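# Set the toppled bottle upright on the tray

## Task

Get the bottle that has fallen over standing upright on the tray again. The task fails if the crate or the tray ends up tilted or shifted from where it was. The bottle must stay upright by itself at the end, not only because the robot is holding it. Anything the robot is touching at the end must not drop by more than about a fingernail's width once released.

## Robot and tools

Robot: two six-joint arms, left_arm and right_arm, each ending in a parallel gripper. The names are just labels and say nothing about image sides. Within each arm the joints are always listed in this order: waist, shoulder, elbow, forearm roll, wrist pitch, wrist roll. Stated ranges in radians: waist -6.283 to 6.283, shoulder -2.304 to 2.304, elbow -4.224 to 0.061, forearm roll -6.283 to 6.283, wrist pitch -2.164 to 2.164, wrist roll -6.283 to 6.283. The true end of each range may differ by up to 0.010 rad.

Frame: a single scene frame with its origin on the table surface midway between the arms. +z is up, +x reaches out over the table, and left_arm sits on the +y side. Distances are in metres.

The row: every moving command uses a row of 14 numbers, each in [-1, 1], covering both arms even when only one moves. Numbers 1-6 are left_arm joint offsets, number 7 is left_arm opening, numbers 8-13 are right_arm joint offsets, number 14 is right_arm opening. Joint numbers are offsets, scaled so 1.0 equals 2.036 rad. Opening is absolute: +1 fully open, -1 shut.

execute_actions(actions): a list of actions; each action is a table of up to 15 rows, each row lasting one 1/30 s control step. If fewer than 15 rows are given, the last row is repeated to fill the action. Joint offsets in every row count from the joint angles at the beginning of that action (not from the preceding row); for the first action in a call, that means the angles in the latest reported state. An action that would carry a joint more than 0.010 rad beyond its range is rejected for both arms; if the first action fails this, or any action is malformed, the whole call does nothing. A joint asked past its real end stops there, and the result may print "joint sent to its limit" (its absence proves nothing). An empty list simply returns state and images.

move(target, speed, blocking): target is one 14-number row as above; its joint numbers are offsets from the "Joint positions" in the most recent result that printed them, not from where the arm happens to be. Opening values are applied immediately. All joints travel in step, so hands follow curved paths; duration is clamped between 0.5 and 10 s. speed, in rad/s (0.01 to 2, default 0.5), caps the joint with the longest travel. The move ignores obstacles and the other arm. Faster moves, or targets set deeper past a contact, hit and press harder. blocking=false returns after 0.5 s while motion continues; then only wait or stop are accepted until a result shows the move finished. The extra "move:" line reports the ending (done, off_target, moving, held, fault), limits=held or limits=none, and each arm's joint furthest from target. To keep pressing equally, send the offsets taking Joint positions to Joint targets.

wait(seconds): 0 to 10 s, arms keep their last command; returns early if a running move ends. stop(): brakes a running move; it needs some distance, more when fast. zoom_image(camera, region): region [x0, y0, x1, y1] in pixels of that camera's last image, at most 504 by 504. Cameras: cam_high, cam_low, cam_left_wrist, cam_right_wrist, all 672x504; calibration is given but can be a few degrees and millimetres off. finished_scene(scene): pass the current scene's number; it ends the scene permanently and reports success, so the bottle must already stand unaided.

Results: per arm, the hand position (m) and orientation quaternion wxyz plus velocities, all in the scene frame; reported hand position gets less accurate at long reach. "Joint positions" and "Joint velocities" list the six joints (rad, rad/s) then the finger-pad gap (m; 0.084 open). "Joint targets" shows what the joints are currently being driven toward. grip_measured is the measured opening on the command scale. "joint command not followed" means a clearance check altered some joint targets. Joint torques are raw drive output with offsets and noise.

Gripper geometry: fingers point along gripper +z and close along its y axis. The reported hand point lies between the closed pads, roughly 2 cm short of the fingertips; closing pushes the tips about 10 mm further along +z.

Motion limits: joint targets change no faster than 3.14 rad/s, stay within 0.623 rad of the measured angle, and are scaled back if they would put the hand over 70 mm from its measured position, so large offsets take several actions and an unfinished motion should be recommanded.

Gripping: to hold, command an opening well below grip_measured; lower squeezes harder (about 24 N per pad maximum, objects up to about 6 cm wide). Fast closing can overshoot force.

Hazards: don't knock anything off the table, tilt or shift the crate or tray, or let the bottle drop. Avoid collisions between arms. Contact torque at a joint's load limit (waist 55.2, shoulder 55.2, elbow 46, forearm roll 24.8, wrist pitch 17.4, wrist roll 17.4 N m, carried weight included) triggers a fault: the arm backs off, pauses 10 s and drops the rest of the call. Holding loads heats motors; MOTOR HOT appears from 65 °C and at 80 °C the arm is braked until it cools. Occasional disturbances may tug a held part or nudge loose objects. The robot keeps its last command while you compose replies. Prefer smooth, gentle, efficient motion.

Each tool is called after "Emit:" as name([rows], argument=value, ...), one row to a line, values as JSON.

## Session

Emit:
execute_actions(actions=[])

Scene clock: 0.00 s.
left_arm: end_effector_position=(+0.3818, +0.4930, +0.1687) grip_measured=+1.00 end_effector_quat_wxyz=(+0.637, +0.683, -0.104, -0.342) end_effector_velocity=(+0.000, -0.000, -0.000) end_effector_angular_velocity=(+0.001, -0.000, -0.001) | right_arm: end_effector_position=(+0.7656, -0.5164, +0.3054) grip_measured=+1.00 end_effector_quat_wxyz=(+0.104, +0.166, +0.721, +0.665) end_effector_velocity=(+0.000, -0.000, +0.000) end_effector_angular_velocity=(+0.000, -0.001, -0.001)
Joint names: [waist, shoulder, elbow, forearm roll, wrist pitch, wrist roll]
Joint positions: left_arm=[ 0.42  -1.054 -1.204 -0.519 -1.746  1.155  0.084] | right_arm=[-0.633 -1.11  -1.861  1.357 -1.639  2.377  0.084]
Joint velocities: left_arm=[-0.001 -0.    -0.001 -0.     0.001 -0.001  0.   ] | right_arm=[ 0.    -0.    -0.001  0.001 -0.     0.     0.   ]
Joint torques (N m, as the arm reports them, + toward a larger angle): no reading
Motor temperatures (°C, as the motors report them): left_arm=[24 22 25 26 29 26] | right_arm=[22 25 28 25 27 28]
Joint targets: left_arm=[0.420 -1.054 -1.204 -0.519 -1.746 1.155] | right_arm=[-0.633 -1.110 -1.861 1.357 -1.639 2.377]

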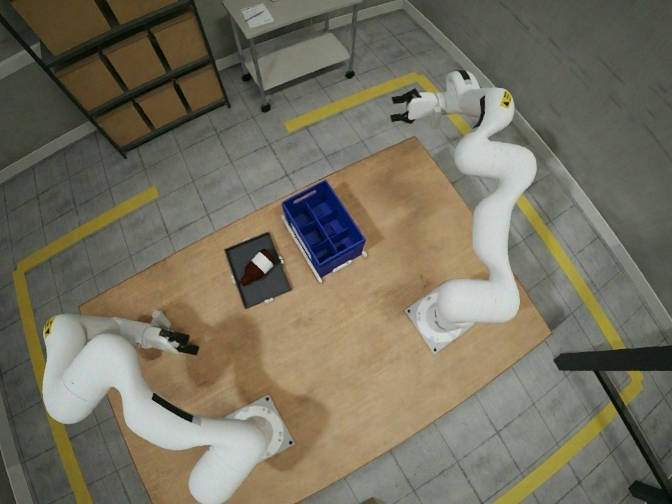

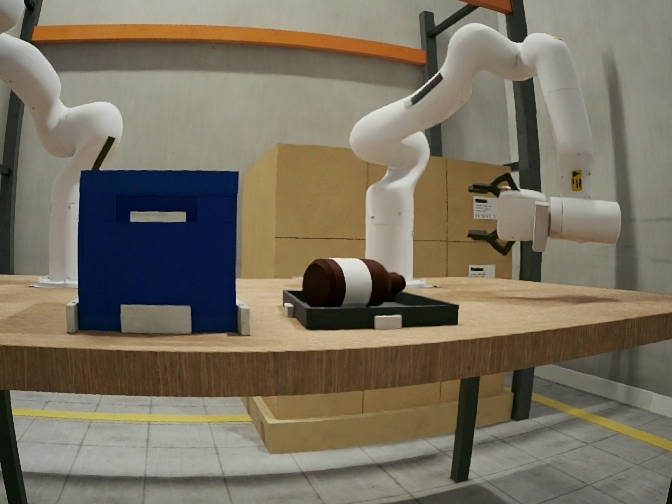

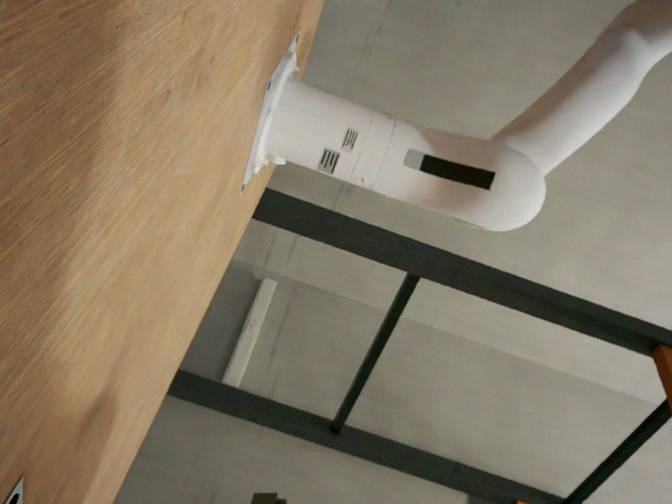

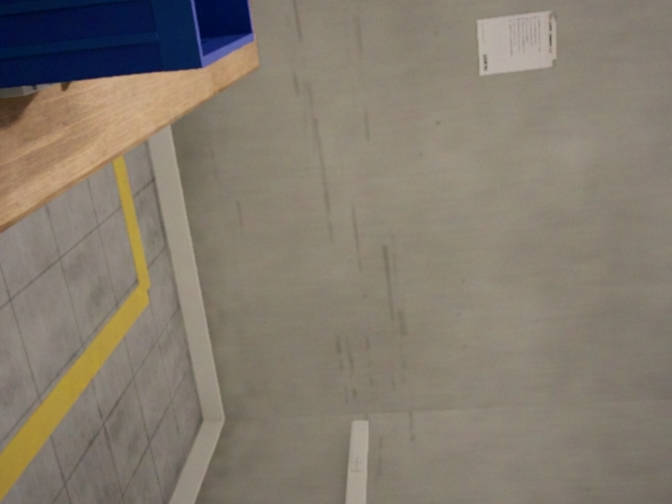

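Emit:
zoom_image(camera="cam_high", region=[200,220,320,310])

Emit:
move(target=[-0.45,0.27,0.2,0.255,0.857,-0.567,1,0,0,0,0,0,0,1], speed=1)

Region (200, 220, 320, 310) of cam_high's 672x504 image, scaled by 4.200, with more detail than that image has; it fills the top 378 rows of this view, and the rest is white.

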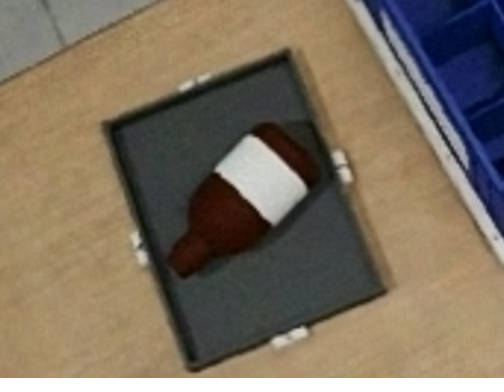

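Scene clock: 3.50 s.
left_arm: end_effector_position=(+0.4852, +0.2139, +0.1066) grip_measured=+1.00 end_effector_quat_wxyz=(+0.036, +0.959, -0.245, +0.141) end_effector_velocity=(+0.000, -0.002, +0.002) end_effector_angular_velocity=(-0.002, -0.004, -0.002) | right_arm: end_effector_position=(+0.7656, -0.5164, +0.3054) grip_measured=+1.00 end_effector_quat_wxyz=(+0.104, +0.166, +0.721, +0.665) end_effector_velocity=(+0.000, -0.000, +0.001) end_effector_angular_velocity=(+0.001, -0.000, -0.001)
Joint names: [waist, shoulder, elbow, forearm roll, wrist pitch, wrist roll]
Joint positions: left_arm=[-0.496 -0.505 -0.797  0.    -0.002  0.001  0.084] | right_arm=[-0.633 -1.11  -1.861  1.357 -1.639  2.377  0.084]
Joint velocities: left_arm=[-0.003  0.003 -0.     0.001  0.002 -0.002 -0.   ] | right_arm=[-0.     0.    -0.001  0.001 -0.     0.001  0.   ]
Joint torques (N m, as the arm reports them, + toward a larger angle): left_arm=[  0.23  46.6  -14.23  -0.34   0.93   0.15] | right_arm=[ -4.7   33.8  -14.97   1.74  -1.19   0.87]
Motor temperatures (°C, as the motors report them): left_arm=[24 22 25 26 29 26] | right_arm=[22 25 28 25 27 28]
Joint targets: left_arm=[-0.496 -0.504 -0.797 0.000 -0.001 0.001] | right_arm=[-0.633 -1.110 -1.861 1.357 -1.639 2.377]
move: done; limits=none; left_arm: farthest joint: the waist, 0.001 radians from its target (0.916 radians at the start); right_arm: farthest joint: the waist, 0.000 radians from its target (0.000 radians at the start)
camera_calibration (this result's frames):
cam_left_wrist: T_world_to_cam=[[-0.478124, -0.878291, -0.00186418, 0.451289], [-0.841295, 0.458592, -0.286209, 0.408072], [0.25223, -0.135275, -0.958165, 0.134616], [0, 0, 0, 1]] pos_world=[0.525127, 0.227434, 0.24662]
cam_right_wrist: T_world_to_cam=[[0.0915074, 0.0786604, 0.992693, -0.297584], [0.9288, -0.366234, -0.0565976, -0.816996], [0.359106, 0.927192, -0.106573, 0.36464], [0, 0, 0, 1]] pos_world=[0.655113, -0.613895, 0.288031]

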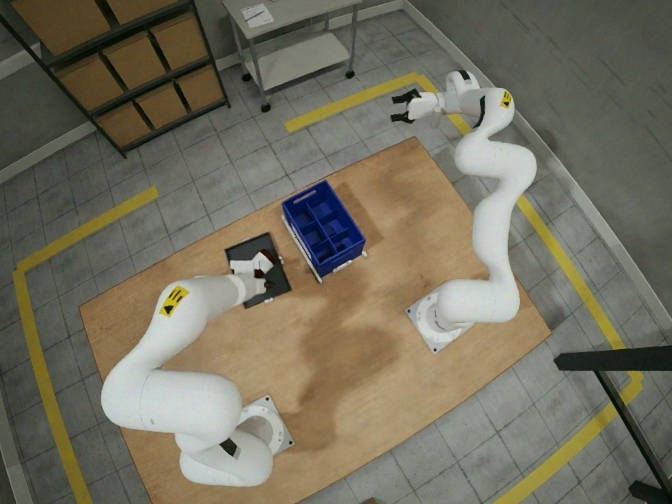

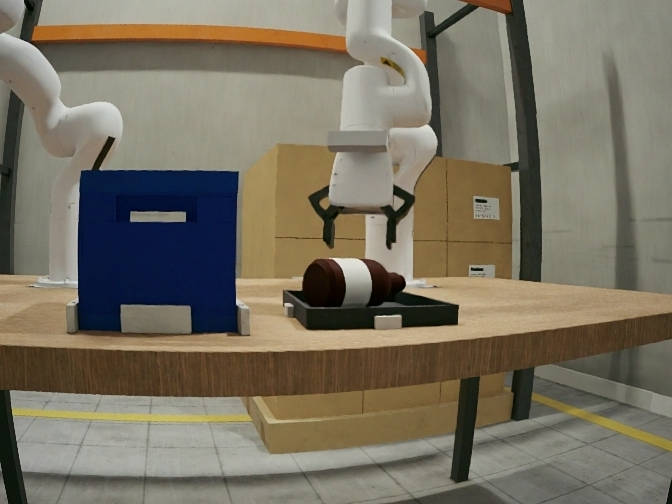

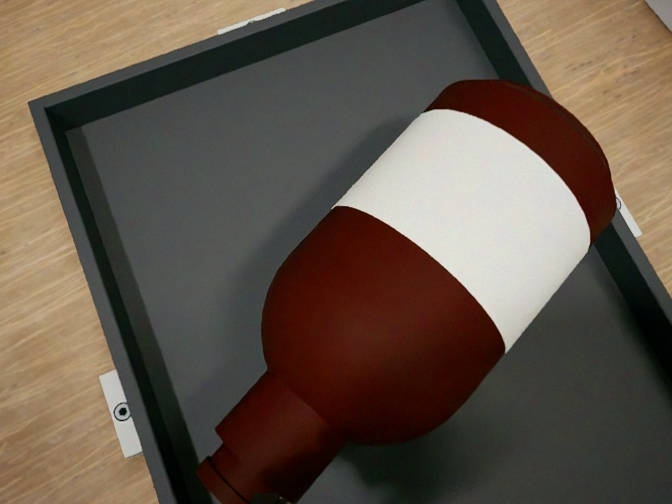

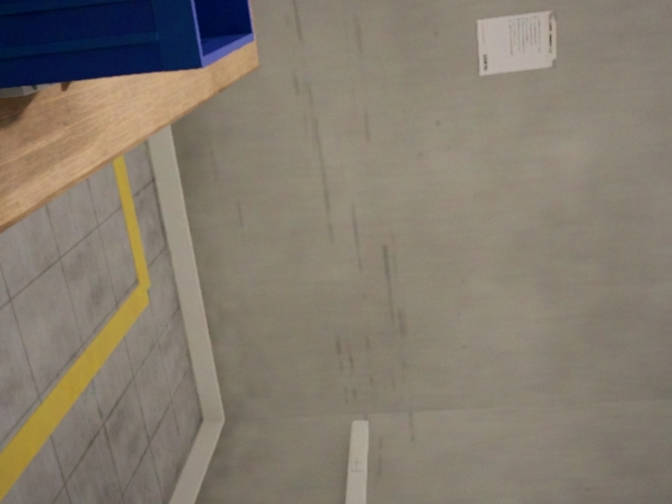

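Emit:
move(target=[0.2004,-0.05,-0.008,0.585,0.424,0,0.6,0,0,0,0,0,0,1], speed=0.8)

Emit:
move(target=[0,-0.085,-0.022,0,0,0,0.6,0,0,0,0,0,0,1], speed=0.2)

Scene clock: 6.77 s.
left_arm: end_effector_position=(+0.5628, +0.2429, +0.1567) grip_measured=+0.59 end_effector_quat_wxyz=(+0.199, +0.687, -0.564, +0.413) end_effector_velocity=(-0.001, -0.000, -0.000) end_effector_angular_velocity=(-0.001, +0.000, -0.003) | right_arm: end_effector_position=(+0.7656, -0.5164, +0.3054) grip_measured=+1.00 end_effector_quat_wxyz=(+0.104, +0.166, +0.721, +0.665) end_effector_velocity=(-0.000, -0.000, -0.001) end_effector_angular_velocity=(+0.001, +0.002, -0.001)
Joint names: [waist, shoulder, elbow, forearm roll, wrist pitch, wrist roll]
Joint positions: left_arm=[-0.088 -0.606 -0.813  1.191  0.861  0.001  0.069] | right_arm=[-0.633 -1.11  -1.861  1.357 -1.639  2.377  0.084]
Joint velocities: left_arm=[ 0.001 -0.001  0.     0.003  0.002  0.     0.   ] | right_arm=[-0.    -0.     0.002  0.     0.     0.     0.   ]
Joint torques (N m, as the arm reports them, + toward a larger angle): left_arm=[ -0.29  50.36 -13.85   0.2    1.98   0.13] | right_arm=[ -2.18  33.65 -15.55   0.99  -1.25   1.19]
Motor temperatures (°C, as the motors report them): left_arm=[24 23 25 26 29 26] | right_arm=[22 25 28 25 27 28]
Joint targets: left_arm=[-0.088 -0.606 -0.813 1.191 0.862 0.001] | right_arm=[-0.633 -1.110 -1.861 1.357 -1.639 2.377]
move: done; limits=none; left_arm: farthest joint: the waist, 0.000 radians from its target (0.408 radians at the start); right_arm: farthest joint: the waist, 0.000 radians from its target (0.000 radians at the start)
camera_calibration (this result's frames):
cam_left_wrist: T_world_to_cam=[[-0.938289, -0.288076, -0.191379, 0.65931], [-0.0257268, 0.609958, -0.792016, 0.0579525], [0.344893, -0.738216, -0.579729, 0.20201], [0, 0, 0, 1]] pos_world=[0.550443, 0.303709, 0.289188]
cam_right_wrist: T_world_to_cam=[[0.0915075, 0.0786605, 0.992693, -0.297584], [0.9288, -0.366234, -0.0565976, -0.816996], [0.359106, 0.927192, -0.106573, 0.36464], [0, 0, 0, 1]] pos_world=[0.655113, -0.613895, 0.288031]

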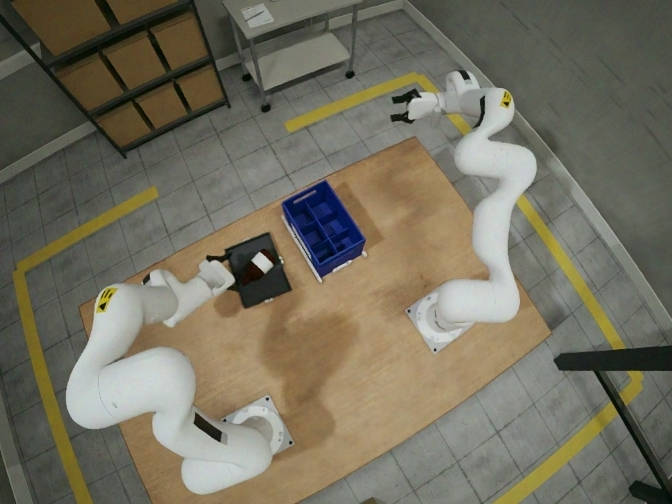

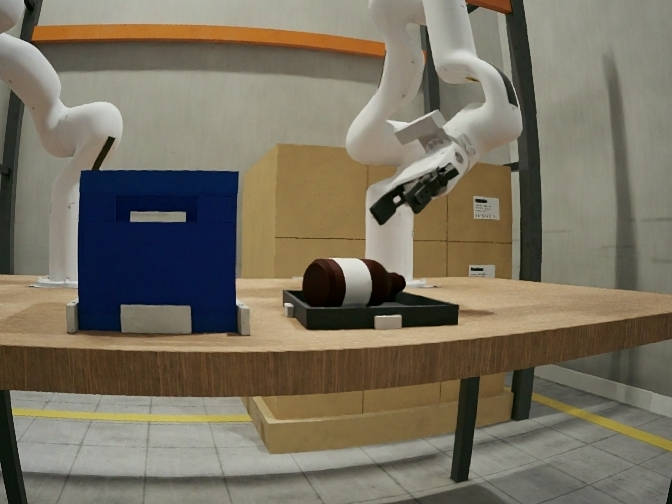

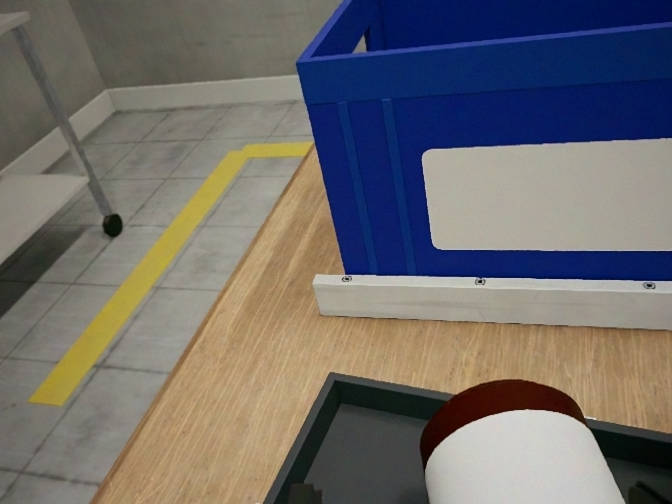

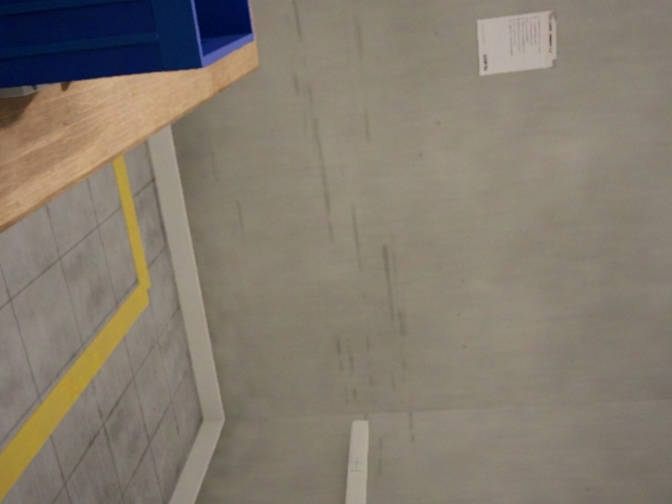

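Scene clock: 8.13 s.
left_arm: end_effector_position=(+0.5446, +0.2446, +0.0755) grip_measured=+0.59 end_effector_quat_wxyz=(+0.231, +0.713, -0.552, +0.365) end_effector_velocity=(-0.001, +0.000, -0.002) end_effector_angular_velocity=(+0.000, +0.004, +0.000) | right_arm: end_effector_position=(+0.7656, -0.5164, +0.3054) grip_measured=+1.00 end_effector_quat_wxyz=(+0.104, +0.166, +0.721, +0.665) end_effector_velocity=(-0.000, +0.001, -0.000) end_effector_angular_velocity=(+0.002, +0.000, +0.000)
Joint names: [waist, shoulder, elbow, forearm roll, wrist pitch, wrist roll]
Joint positions: left_arm=[-0.088 -0.779 -0.858  1.191  0.861  0.001  0.069] | right_arm=[-0.633 -1.11  -1.861  1.357 -1.639  2.377  0.084]
Joint velocities: left_arm=[-0.    -0.005 -0.001 -0.    -0.    -0.001 -0.   ] | right_arm=[ 0.    -0.     0.002  0.001 -0.001 -0.001  0.   ]
Joint torques (N m, as the arm reports them, + toward a larger angle): left_arm=[  0.    53.09 -11.48   0.44   1.92  -0.03] | right_arm=[ -2.12  33.18 -15.51   1.57  -1.37   1.09]
Motor temperatures (°C, as the motors report them): left_arm=[24 23 25 26 29 26] | right_arm=[22 25 28 25 27 28]
Joint targets: left_arm=[-0.088 -0.779 -0.858 1.191 0.861 0.001] | right_arm=[-0.633 -1.110 -1.861 1.357 -1.639 2.377]
move: done; limits=none; left_arm: farthest joint: the waist, 0.000 radians from its target (0.000 radians at the start); right_arm: farthest joint: the waist, 0.000 radians from its target (0.000 radians at the start)
camera_calibration (this result's frames):
cam_left_wrist: T_world_to_cam=[[-0.95521, -0.286511, -0.0740608, 0.627141], [-0.125623, 0.619186, -0.77513, 0.042954], [0.267941, -0.731109, -0.627446, 0.206177], [0, 0, 0, 1]] pos_world=[0.549205, 0.303824, 0.209106]
cam_right_wrist: T_world_to_cam=[[0.0915074, 0.0786605, 0.992693, -0.297584], [0.9288, -0.366234, -0.0565975, -0.816997], [0.359106, 0.927192, -0.106573, 0.36464], [0, 0, 0, 1]] pos_world=[0.655113, -0.613895, 0.288031]

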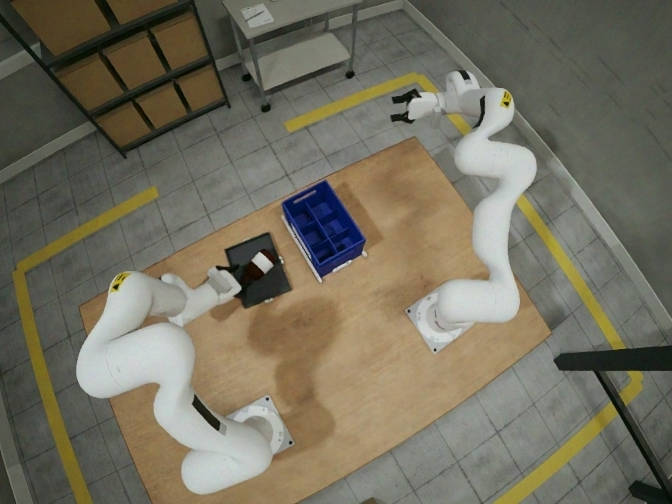

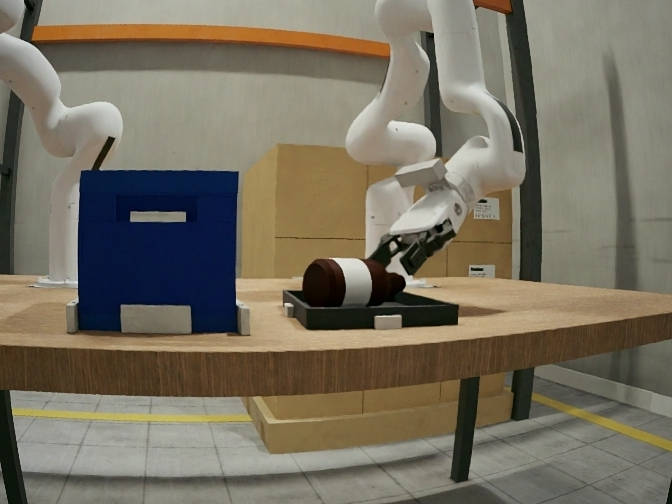

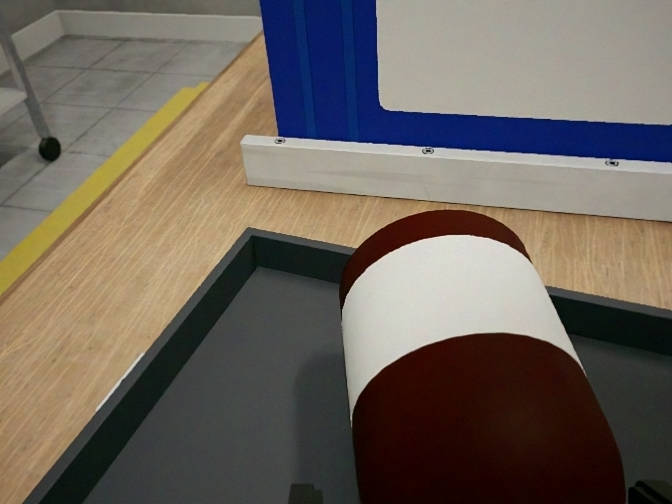

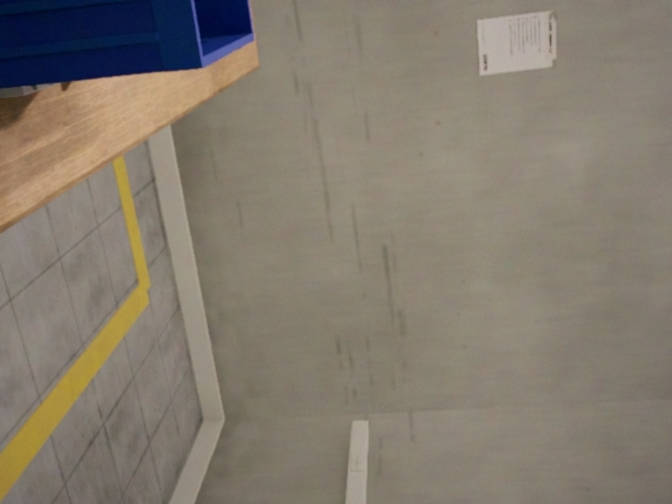

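Emit:
move(target=[0.004,-0.03,-0.003,0,0,0,0.6,0,0,0,0,0,0,1], speed=0.1)

Emit:
execute_actions([
  [[0,0,0,0,0,0,0.1,0,0,0,0,0,0,1]],
  [[0,0,0,0,0,0,-0.3,0,0,0,0,0,0,1]],
  [[0,0,0,0,0,0,-0.8,0,0,0,0,0,0,1]],
])

Emit:
zoom_image(camera="cam_low", region=[280,200,480,340])

Scene clock: 9.33 s.
left_arm: end_effector_position=(+0.5315, +0.2500, +0.0447) grip_measured=+0.59 end_effector_quat_wxyz=(+0.242, +0.726, -0.544, +0.345) end_effector_velocity=(-0.002, +0.000, -0.002) end_effector_angular_velocity=(+0.000, +0.004, +0.000) | right_arm: end_effector_position=(+0.7656, -0.5164, +0.3054) grip_measured=+1.00 end_effector_quat_wxyz=(+0.104, +0.166, +0.721, +0.665) end_effector_velocity=(-0.000, -0.000, -0.000) end_effector_angular_velocity=(-0.002, +0.001, +0.001)
Joint names: [waist, shoulder, elbow, forearm roll, wrist pitch, wrist roll]
Joint positions: left_arm=[-0.08  -0.84  -0.864  1.191  0.861  0.001  0.069] | right_arm=[-0.633 -1.11  -1.861  1.357 -1.639  2.377  0.084]
Joint velocities: left_arm=[ 0.    -0.003  0.001  0.     0.    -0.     0.   ] | right_arm=[-0.     0.    -0.    -0.002  0.001  0.001  0.   ]
Joint torques (N m, as the arm reports them, + toward a larger angle): left_arm=[  0.    53.58 -11.13   0.12   1.93   0.14] | right_arm=[ -1.2   31.98 -15.34   1.71  -1.17   1.24]
Motor temperatures (°C, as the motors report them): left_arm=[24 23 25 26 29 26] | right_arm=[22 25 28 25 27 28]
Joint targets: left_arm=[-0.080 -0.840 -0.864 1.191 0.861 0.001] | right_arm=[-0.633 -1.110 -1.861 1.357 -1.639 2.377]
move: done; limits=none; left_arm: farthest joint: the waist, 0.000 radians from its target (0.008 radians at the start); right_arm: farthest joint: the waist, 0.000 radians from its target (0.000 radians at the start)
camera_calibration (this result's frames):
cam_left_wrist: T_world_to_cam=[[-0.955512, -0.294013, -0.023505, 0.613684], [-0.172492, 0.621665, -0.764054, 0.0379046], [0.239254, -0.726009, -0.644724, 0.209164], [0, 0, 0, 1]] pos_world=[0.542878, 0.308722, 0.178239]
cam_right_wrist: T_world_to_cam=[[0.0915075, 0.0786605, 0.992693, -0.297584], [0.9288, -0.366234, -0.0565976, -0.816997], [0.359106, 0.927192, -0.106573, 0.36464], [0, 0, 0, 1]] pos_world=[0.655113, -0.613895, 0.288031]

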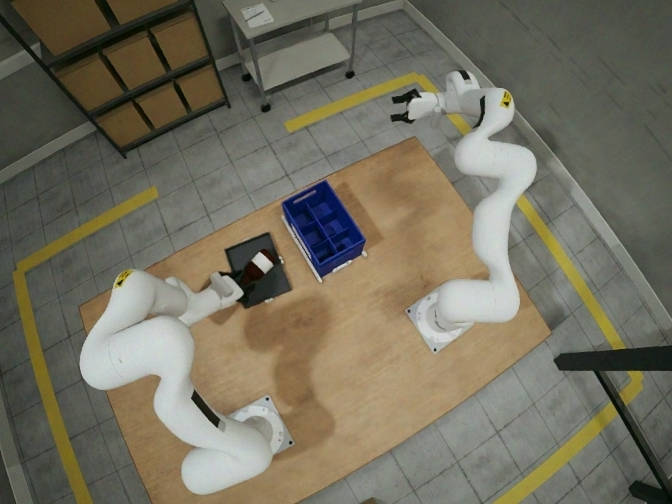

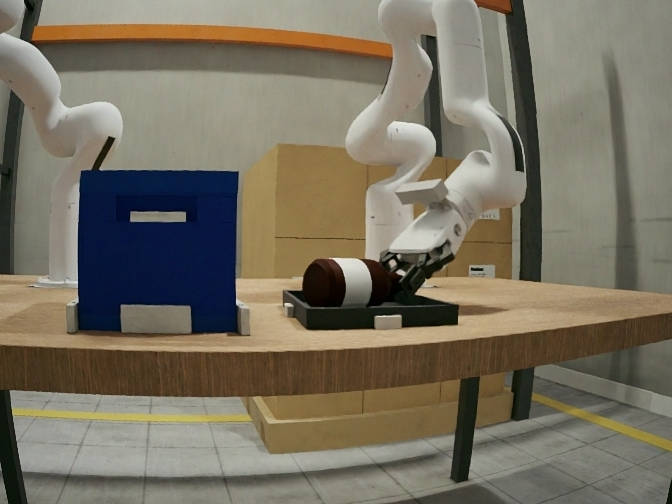

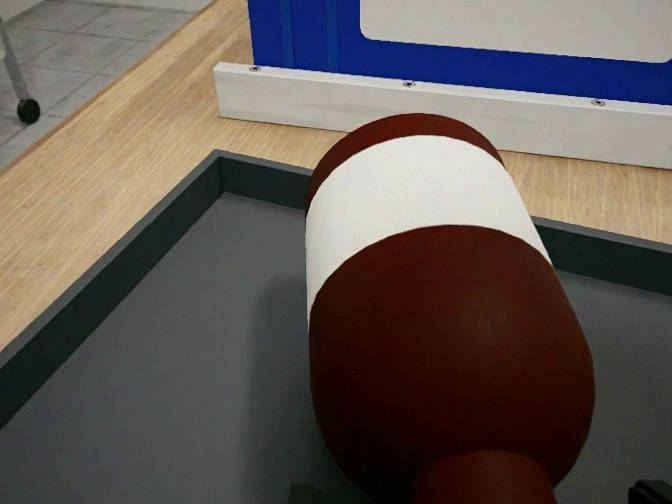

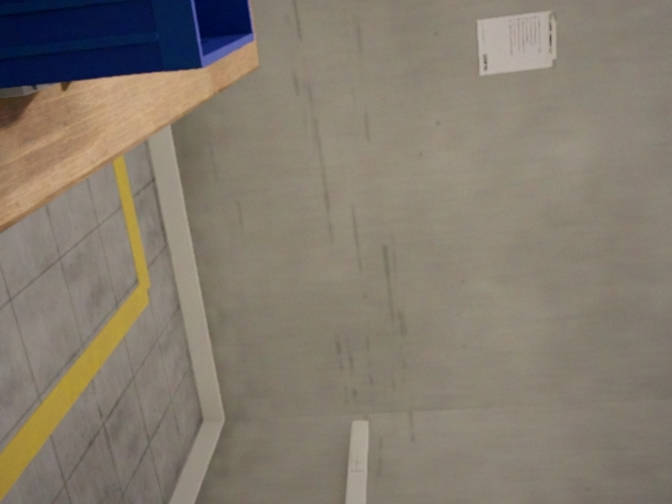

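Scene clock: 10.83 s.
left_arm: end_effector_position=(+0.5315, +0.2500, +0.0447) grip_measured=-0.25 end_effector_quat_wxyz=(+0.242, +0.726, -0.544, +0.345) end_effector_velocity=(+0.001, +0.001, +0.001) end_effector_angular_velocity=(+0.000, -0.002, +0.002) | right_arm: end_effector_position=(+0.7656, -0.5164, +0.3054) grip_measured=+1.00 end_effector_quat_wxyz=(+0.104, +0.166, +0.721, +0.665) end_effector_velocity=(+0.000, -0.000, +0.001) end_effector_angular_velocity=(+0.000, -0.003, -0.001)
Joint names: [waist, shoulder, elbow, forearm roll, wrist pitch, wrist roll]
Joint positions: left_arm=[-0.08  -0.84  -0.864  1.191  0.861  0.001  0.033] | right_arm=[-0.633 -1.11  -1.861  1.357 -1.639  2.377  0.084]
Joint velocities: left_arm=[ 0.002  0.001 -0.001 -0.    -0.     0.001  0.   ] | right_arm=[-0.     0.    -0.     0.002 -0.001 -0.002  0.   ]
Joint torques (N m, as the arm reports them, + toward a larger angle): left_arm=[  0.06  53.41 -11.18   1.13   2.27   0.  ] | right_arm=[ -2.57  32.39 -16.33   1.87  -1.08   1.21]
Motor temperatures (°C, as the motors report them): left_arm=[24 23 25 26 29 26] | right_arm=[22 25 28 25 27 28]
Joint targets: left_arm=[-0.080 -0.840 -0.864 1.191 0.861 0.001] | right_arm=[-0.633 -1.110 -1.861 1.357 -1.639 2.377]
camera_calibration (this result's frames):
cam_left_wrist: T_world_to_cam=[[-0.955509, -0.294024, -0.0235092, 0.613691], [-0.1725, 0.621675, -0.764045, 0.0379027], [0.239262, -0.725996, -0.644735, 0.209159], [0, 0, 0, 1]] pos_world=[0.542882, 0.308725, 0.178239]
cam_right_wrist: T_world_to_cam=[[0.0915075, 0.0786604, 0.992693, -0.297584], [0.9288, -0.366234, -0.0565977, -0.816996], [0.359106, 0.927192, -0.106573, 0.36464], [0, 0, 0, 1]] pos_world=[0.655113, -0.613895, 0.288031]

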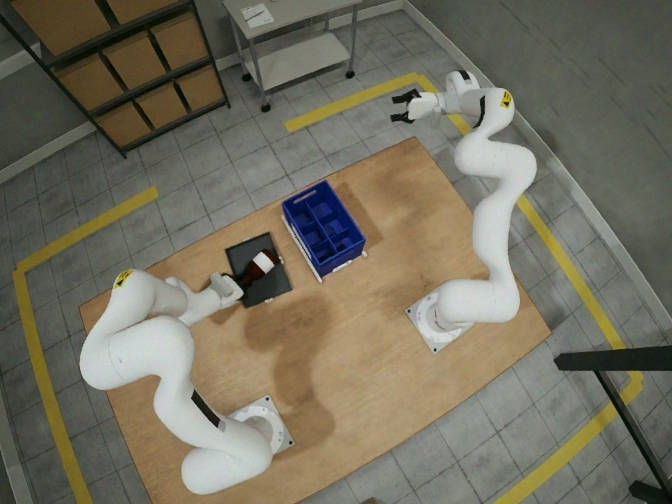

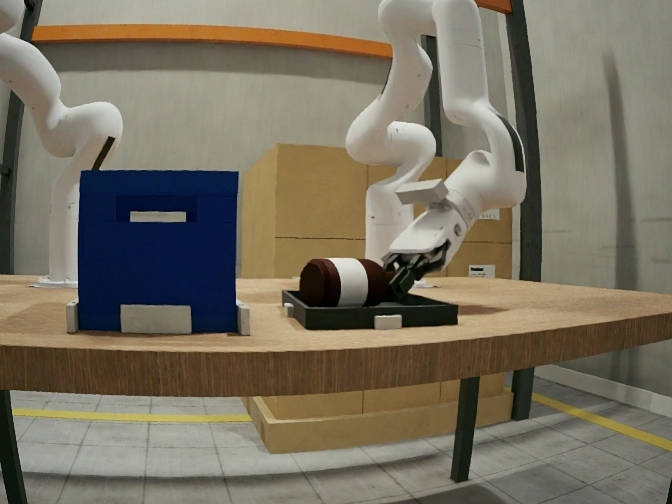

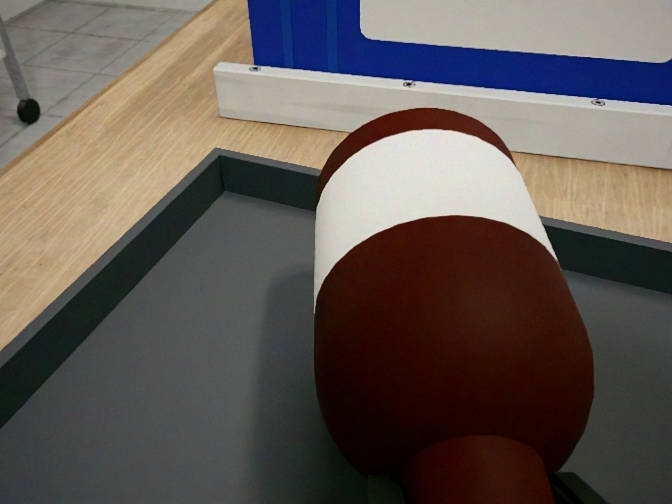

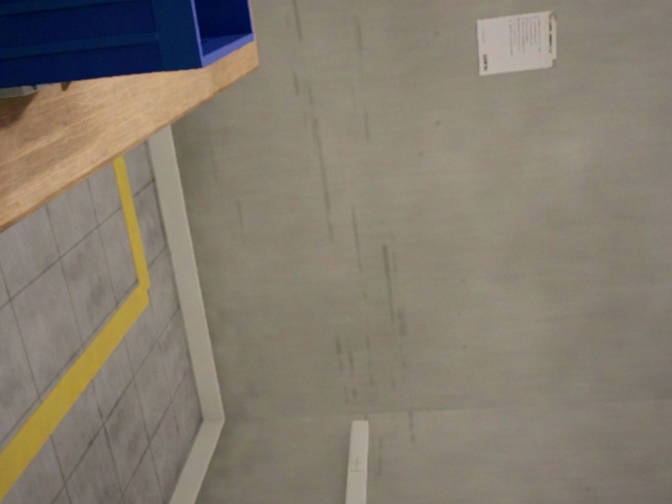

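Region (280, 200, 480, 340) of cam_low's 672x504 image, scaled by 2.520, with more detail than that image has; it fills the top 353 rows of this view, and the rest is white.

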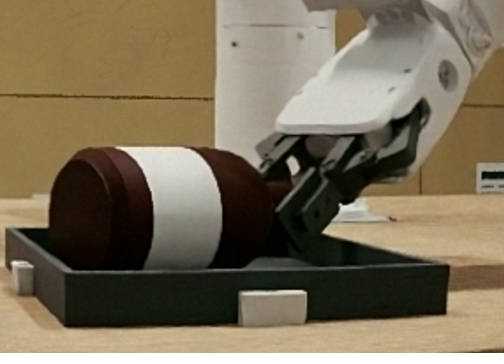

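Lift with partial rotation.

Emit:
move(target=[0,0.3,0,0,-0.3,0,-1,0,0,0,0,0,0,1], speed=0.3)

Scene clock: 13.67 s.
left_arm: end_effector_position=(+0.6381, +0.3573, +0.3126) grip_measured=-0.25 end_effector_quat_wxyz=(-0.092, +0.724, -0.582, +0.359) end_effector_velocity=(+0.000, +0.001, +0.002) end_effector_angular_velocity=(+0.001, -0.003, +0.002) | right_arm: end_effector_position=(+0.7656, -0.5164, +0.3054) grip_measured=+1.00 end_effector_quat_wxyz=(+0.104, +0.166, +0.721, +0.665) end_effector_velocity=(+0.000, -0.000, +0.000) end_effector_angular_velocity=(+0.001, -0.000, -0.001)
Joint names: [waist, shoulder, elbow, forearm roll, wrist pitch, wrist roll]
Joint positions: left_arm=[-0.08  -0.229 -0.864  1.191  0.251  0.001  0.033] | right_arm=[-0.633 -1.11  -1.861  1.357 -1.639  2.377  0.084]
Joint velocities: left_arm=[ 0.002  0.003  0.    -0.    -0.001  0.001  0.   ] | right_arm=[-0.     0.     0.001  0.001  0.     0.     0.   ]
Joint torques (N m, as the arm reports them, + toward a larger angle): left_arm=[  1.61  41.47 -20.7    0.27   1.47  -0.2 ] | right_arm=[ -2.06  33.59 -15.07   1.92  -1.27   1.23]
Motor temperatures (°C, as the motors report them): left_arm=[24 23 25 26 29 26] | right_arm=[22 25 28 25 27 28]
Joint targets: left_arm=[-0.080 -0.229 -0.864 1.191 0.251 0.001] | right_arm=[-0.633 -1.110 -1.861 1.357 -1.639 2.377]
move: done; limits=none; left_arm: farthest joint: the wrist pitch, 0.001 radians from its target (0.611 radians at the start); right_arm: farthest joint: the waist, 0.000 radians from its target (0.000 radians at the start)
camera_calibration (this result's frames):
cam_left_wrist: T_world_to_cam=[[-0.774599, -0.308545, -0.552084, 0.808359], [-0.0671682, 0.908121, -0.413285, -0.0849538], [0.628876, -0.283047, -0.724154, 0.0521696], [0, 0, 0, 1]] pos_world=[0.587639, 0.34133, 0.448951]
cam_right_wrist: T_world_to_cam=[[0.0915076, 0.0786605, 0.992693, -0.297584], [0.9288, -0.366234, -0.0565977, -0.816997], [0.359106, 0.927192, -0.106573, 0.36464], [0, 0, 0, 1]] pos_world=[0.655113, -0.613895, 0.288031]

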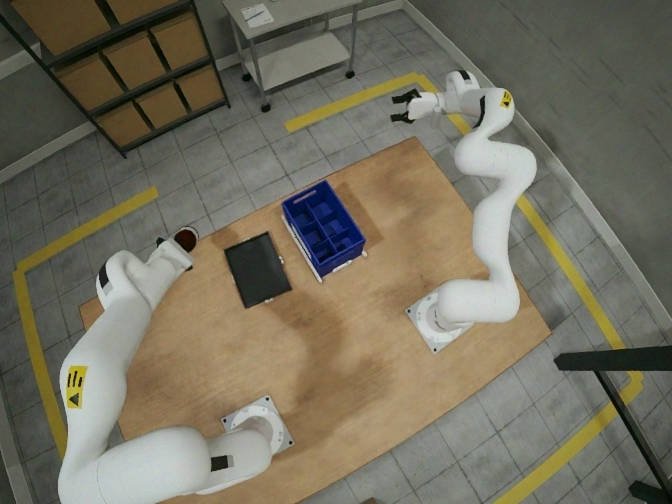

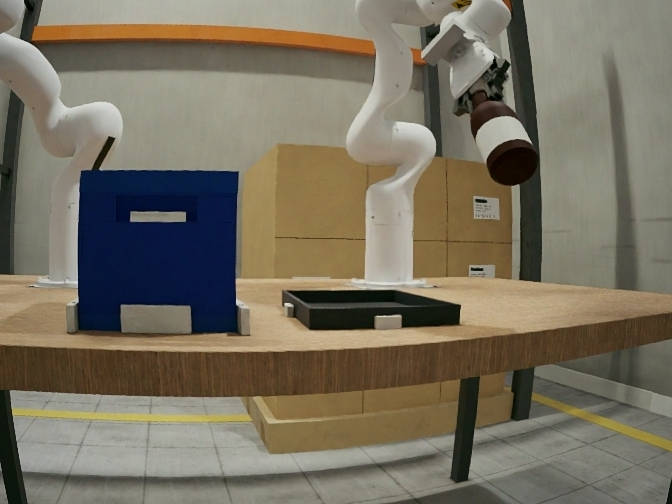

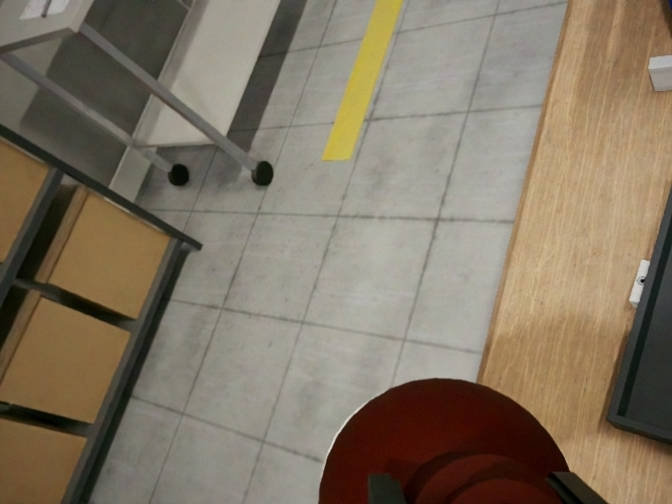

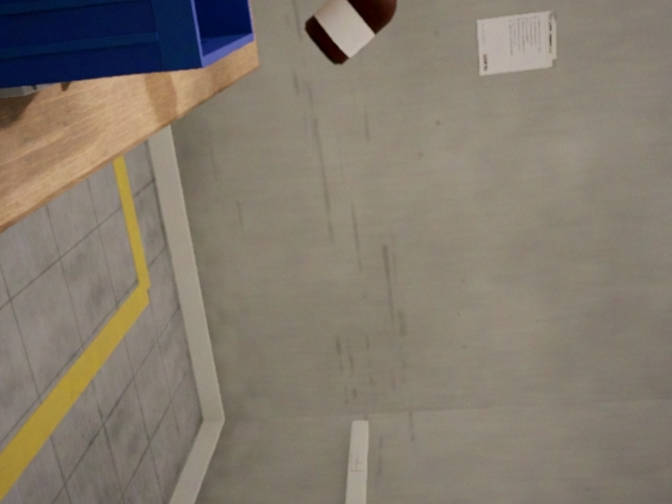

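Emit:
move(target=[-0.1965,-0.173,-0.184,-0.585,-0.446,0.39,-1,0,0,0,0,0,0,1], speed=0.5)

Scene clock: 16.93 s.
left_arm: end_effector_position=(+0.5496, +0.1895, +0.2000) grip_measured=-0.25 end_effector_quat_wxyz=(-0.000, +0.803, -0.597, +0.000) end_effector_velocity=(-0.001, -0.002, +0.001) end_effector_angular_velocity=(-0.001, +0.000, -0.003) | right_arm: end_effector_position=(+0.7656, -0.5164, +0.3054) grip_measured=+1.00 end_effector_quat_wxyz=(+0.104, +0.166, +0.721, +0.665) end_effector_velocity=(+0.000, +0.000, -0.000) end_effector_angular_velocity=(+0.001, -0.000, -0.001)
Joint names: [waist, shoulder, elbow, forearm roll, wrist pitch, wrist roll]
Joint positions: left_arm=[-0.48  -0.581 -1.239  0.    -0.657  0.794  0.033] | right_arm=[-0.633 -1.11  -1.861  1.357 -1.639  2.377  0.084]
Joint velocities: left_arm=[-0.003  0.    -0.001 -0.002 -0.001  0.002 -0.   ] | right_arm=[ 0.     0.     0.001  0.001  0.    -0.001  0.   ]
Joint torques (N m, as the arm reports them, + toward a larger angle): left_arm=[  0.03  56.71 -19.29   0.66   0.38  -0.18] | right_arm=[ -0.4   33.16 -15.73   1.4   -1.16   1.14]
Motor temperatures (°C, as the motors report them): left_arm=[24 23 25 26 29 26] | right_arm=[22 25 28 25 27 28]
Joint targets: left_arm=[-0.480 -0.581 -1.239 -0.000 -0.657 0.795] | right_arm=[-0.633 -1.110 -1.861 1.357 -1.639 2.377]
move: done; limits=none; left_arm: farthest joint: the waist, 0.000 radians from its target (0.400 radians at the start); right_arm: farthest joint: the waist, 0.000 radians from its target (0.000 radians at the start)
camera_calibration (this result's frames):
cam_left_wrist: T_world_to_cam=[[-0.957088, -0.289783, -0.00288306, 0.612741], [-0.289784, 0.957092, 0.000189416, 0.045289], [0.00270446, 0.00101675, -0.999996, 0.324256], [0, 0, 0, 1]] pos_world=[0.598694, 0.133886, 0.326013]
cam_right_wrist: T_world_to_cam=[[0.091508, 0.0786602, 0.992693, -0.297585], [0.9288, -0.366234, -0.0565981, -0.816996], [0.359106, 0.927192, -0.106573, 0.36464], [0, 0, 0, 1]] pos_world=[0.655113, -0.613895, 0.288031]

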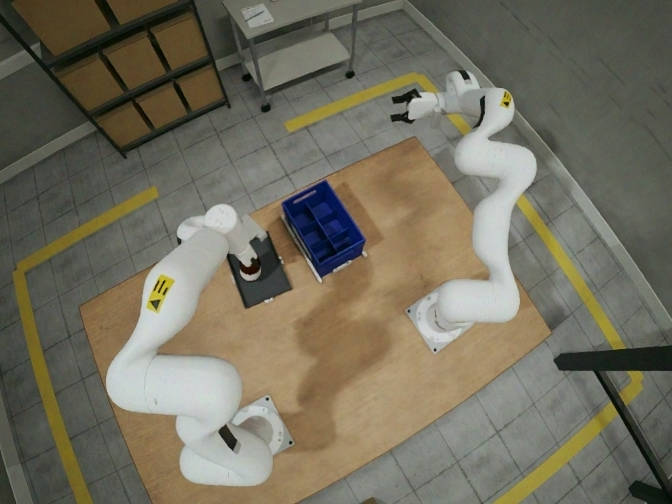

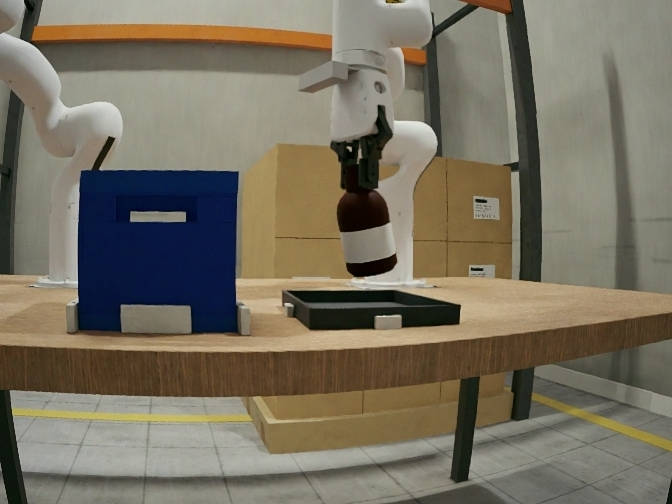

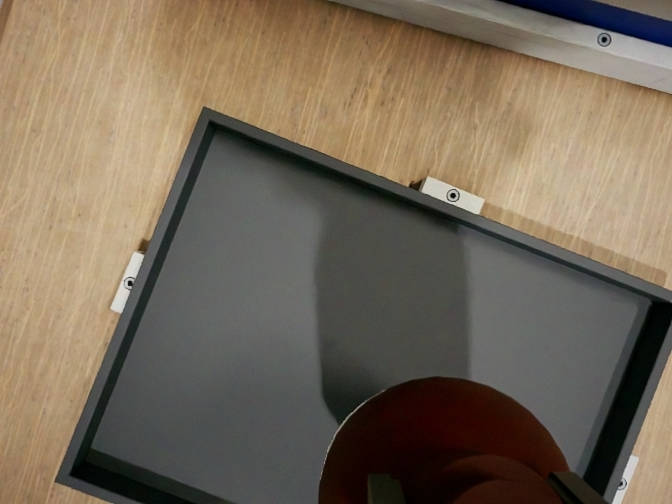

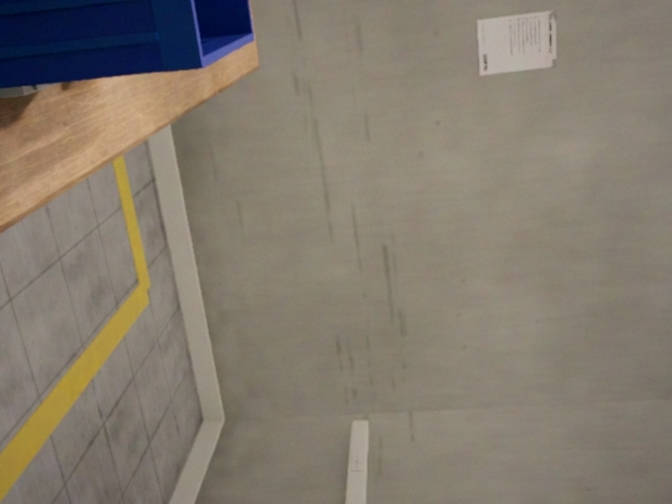

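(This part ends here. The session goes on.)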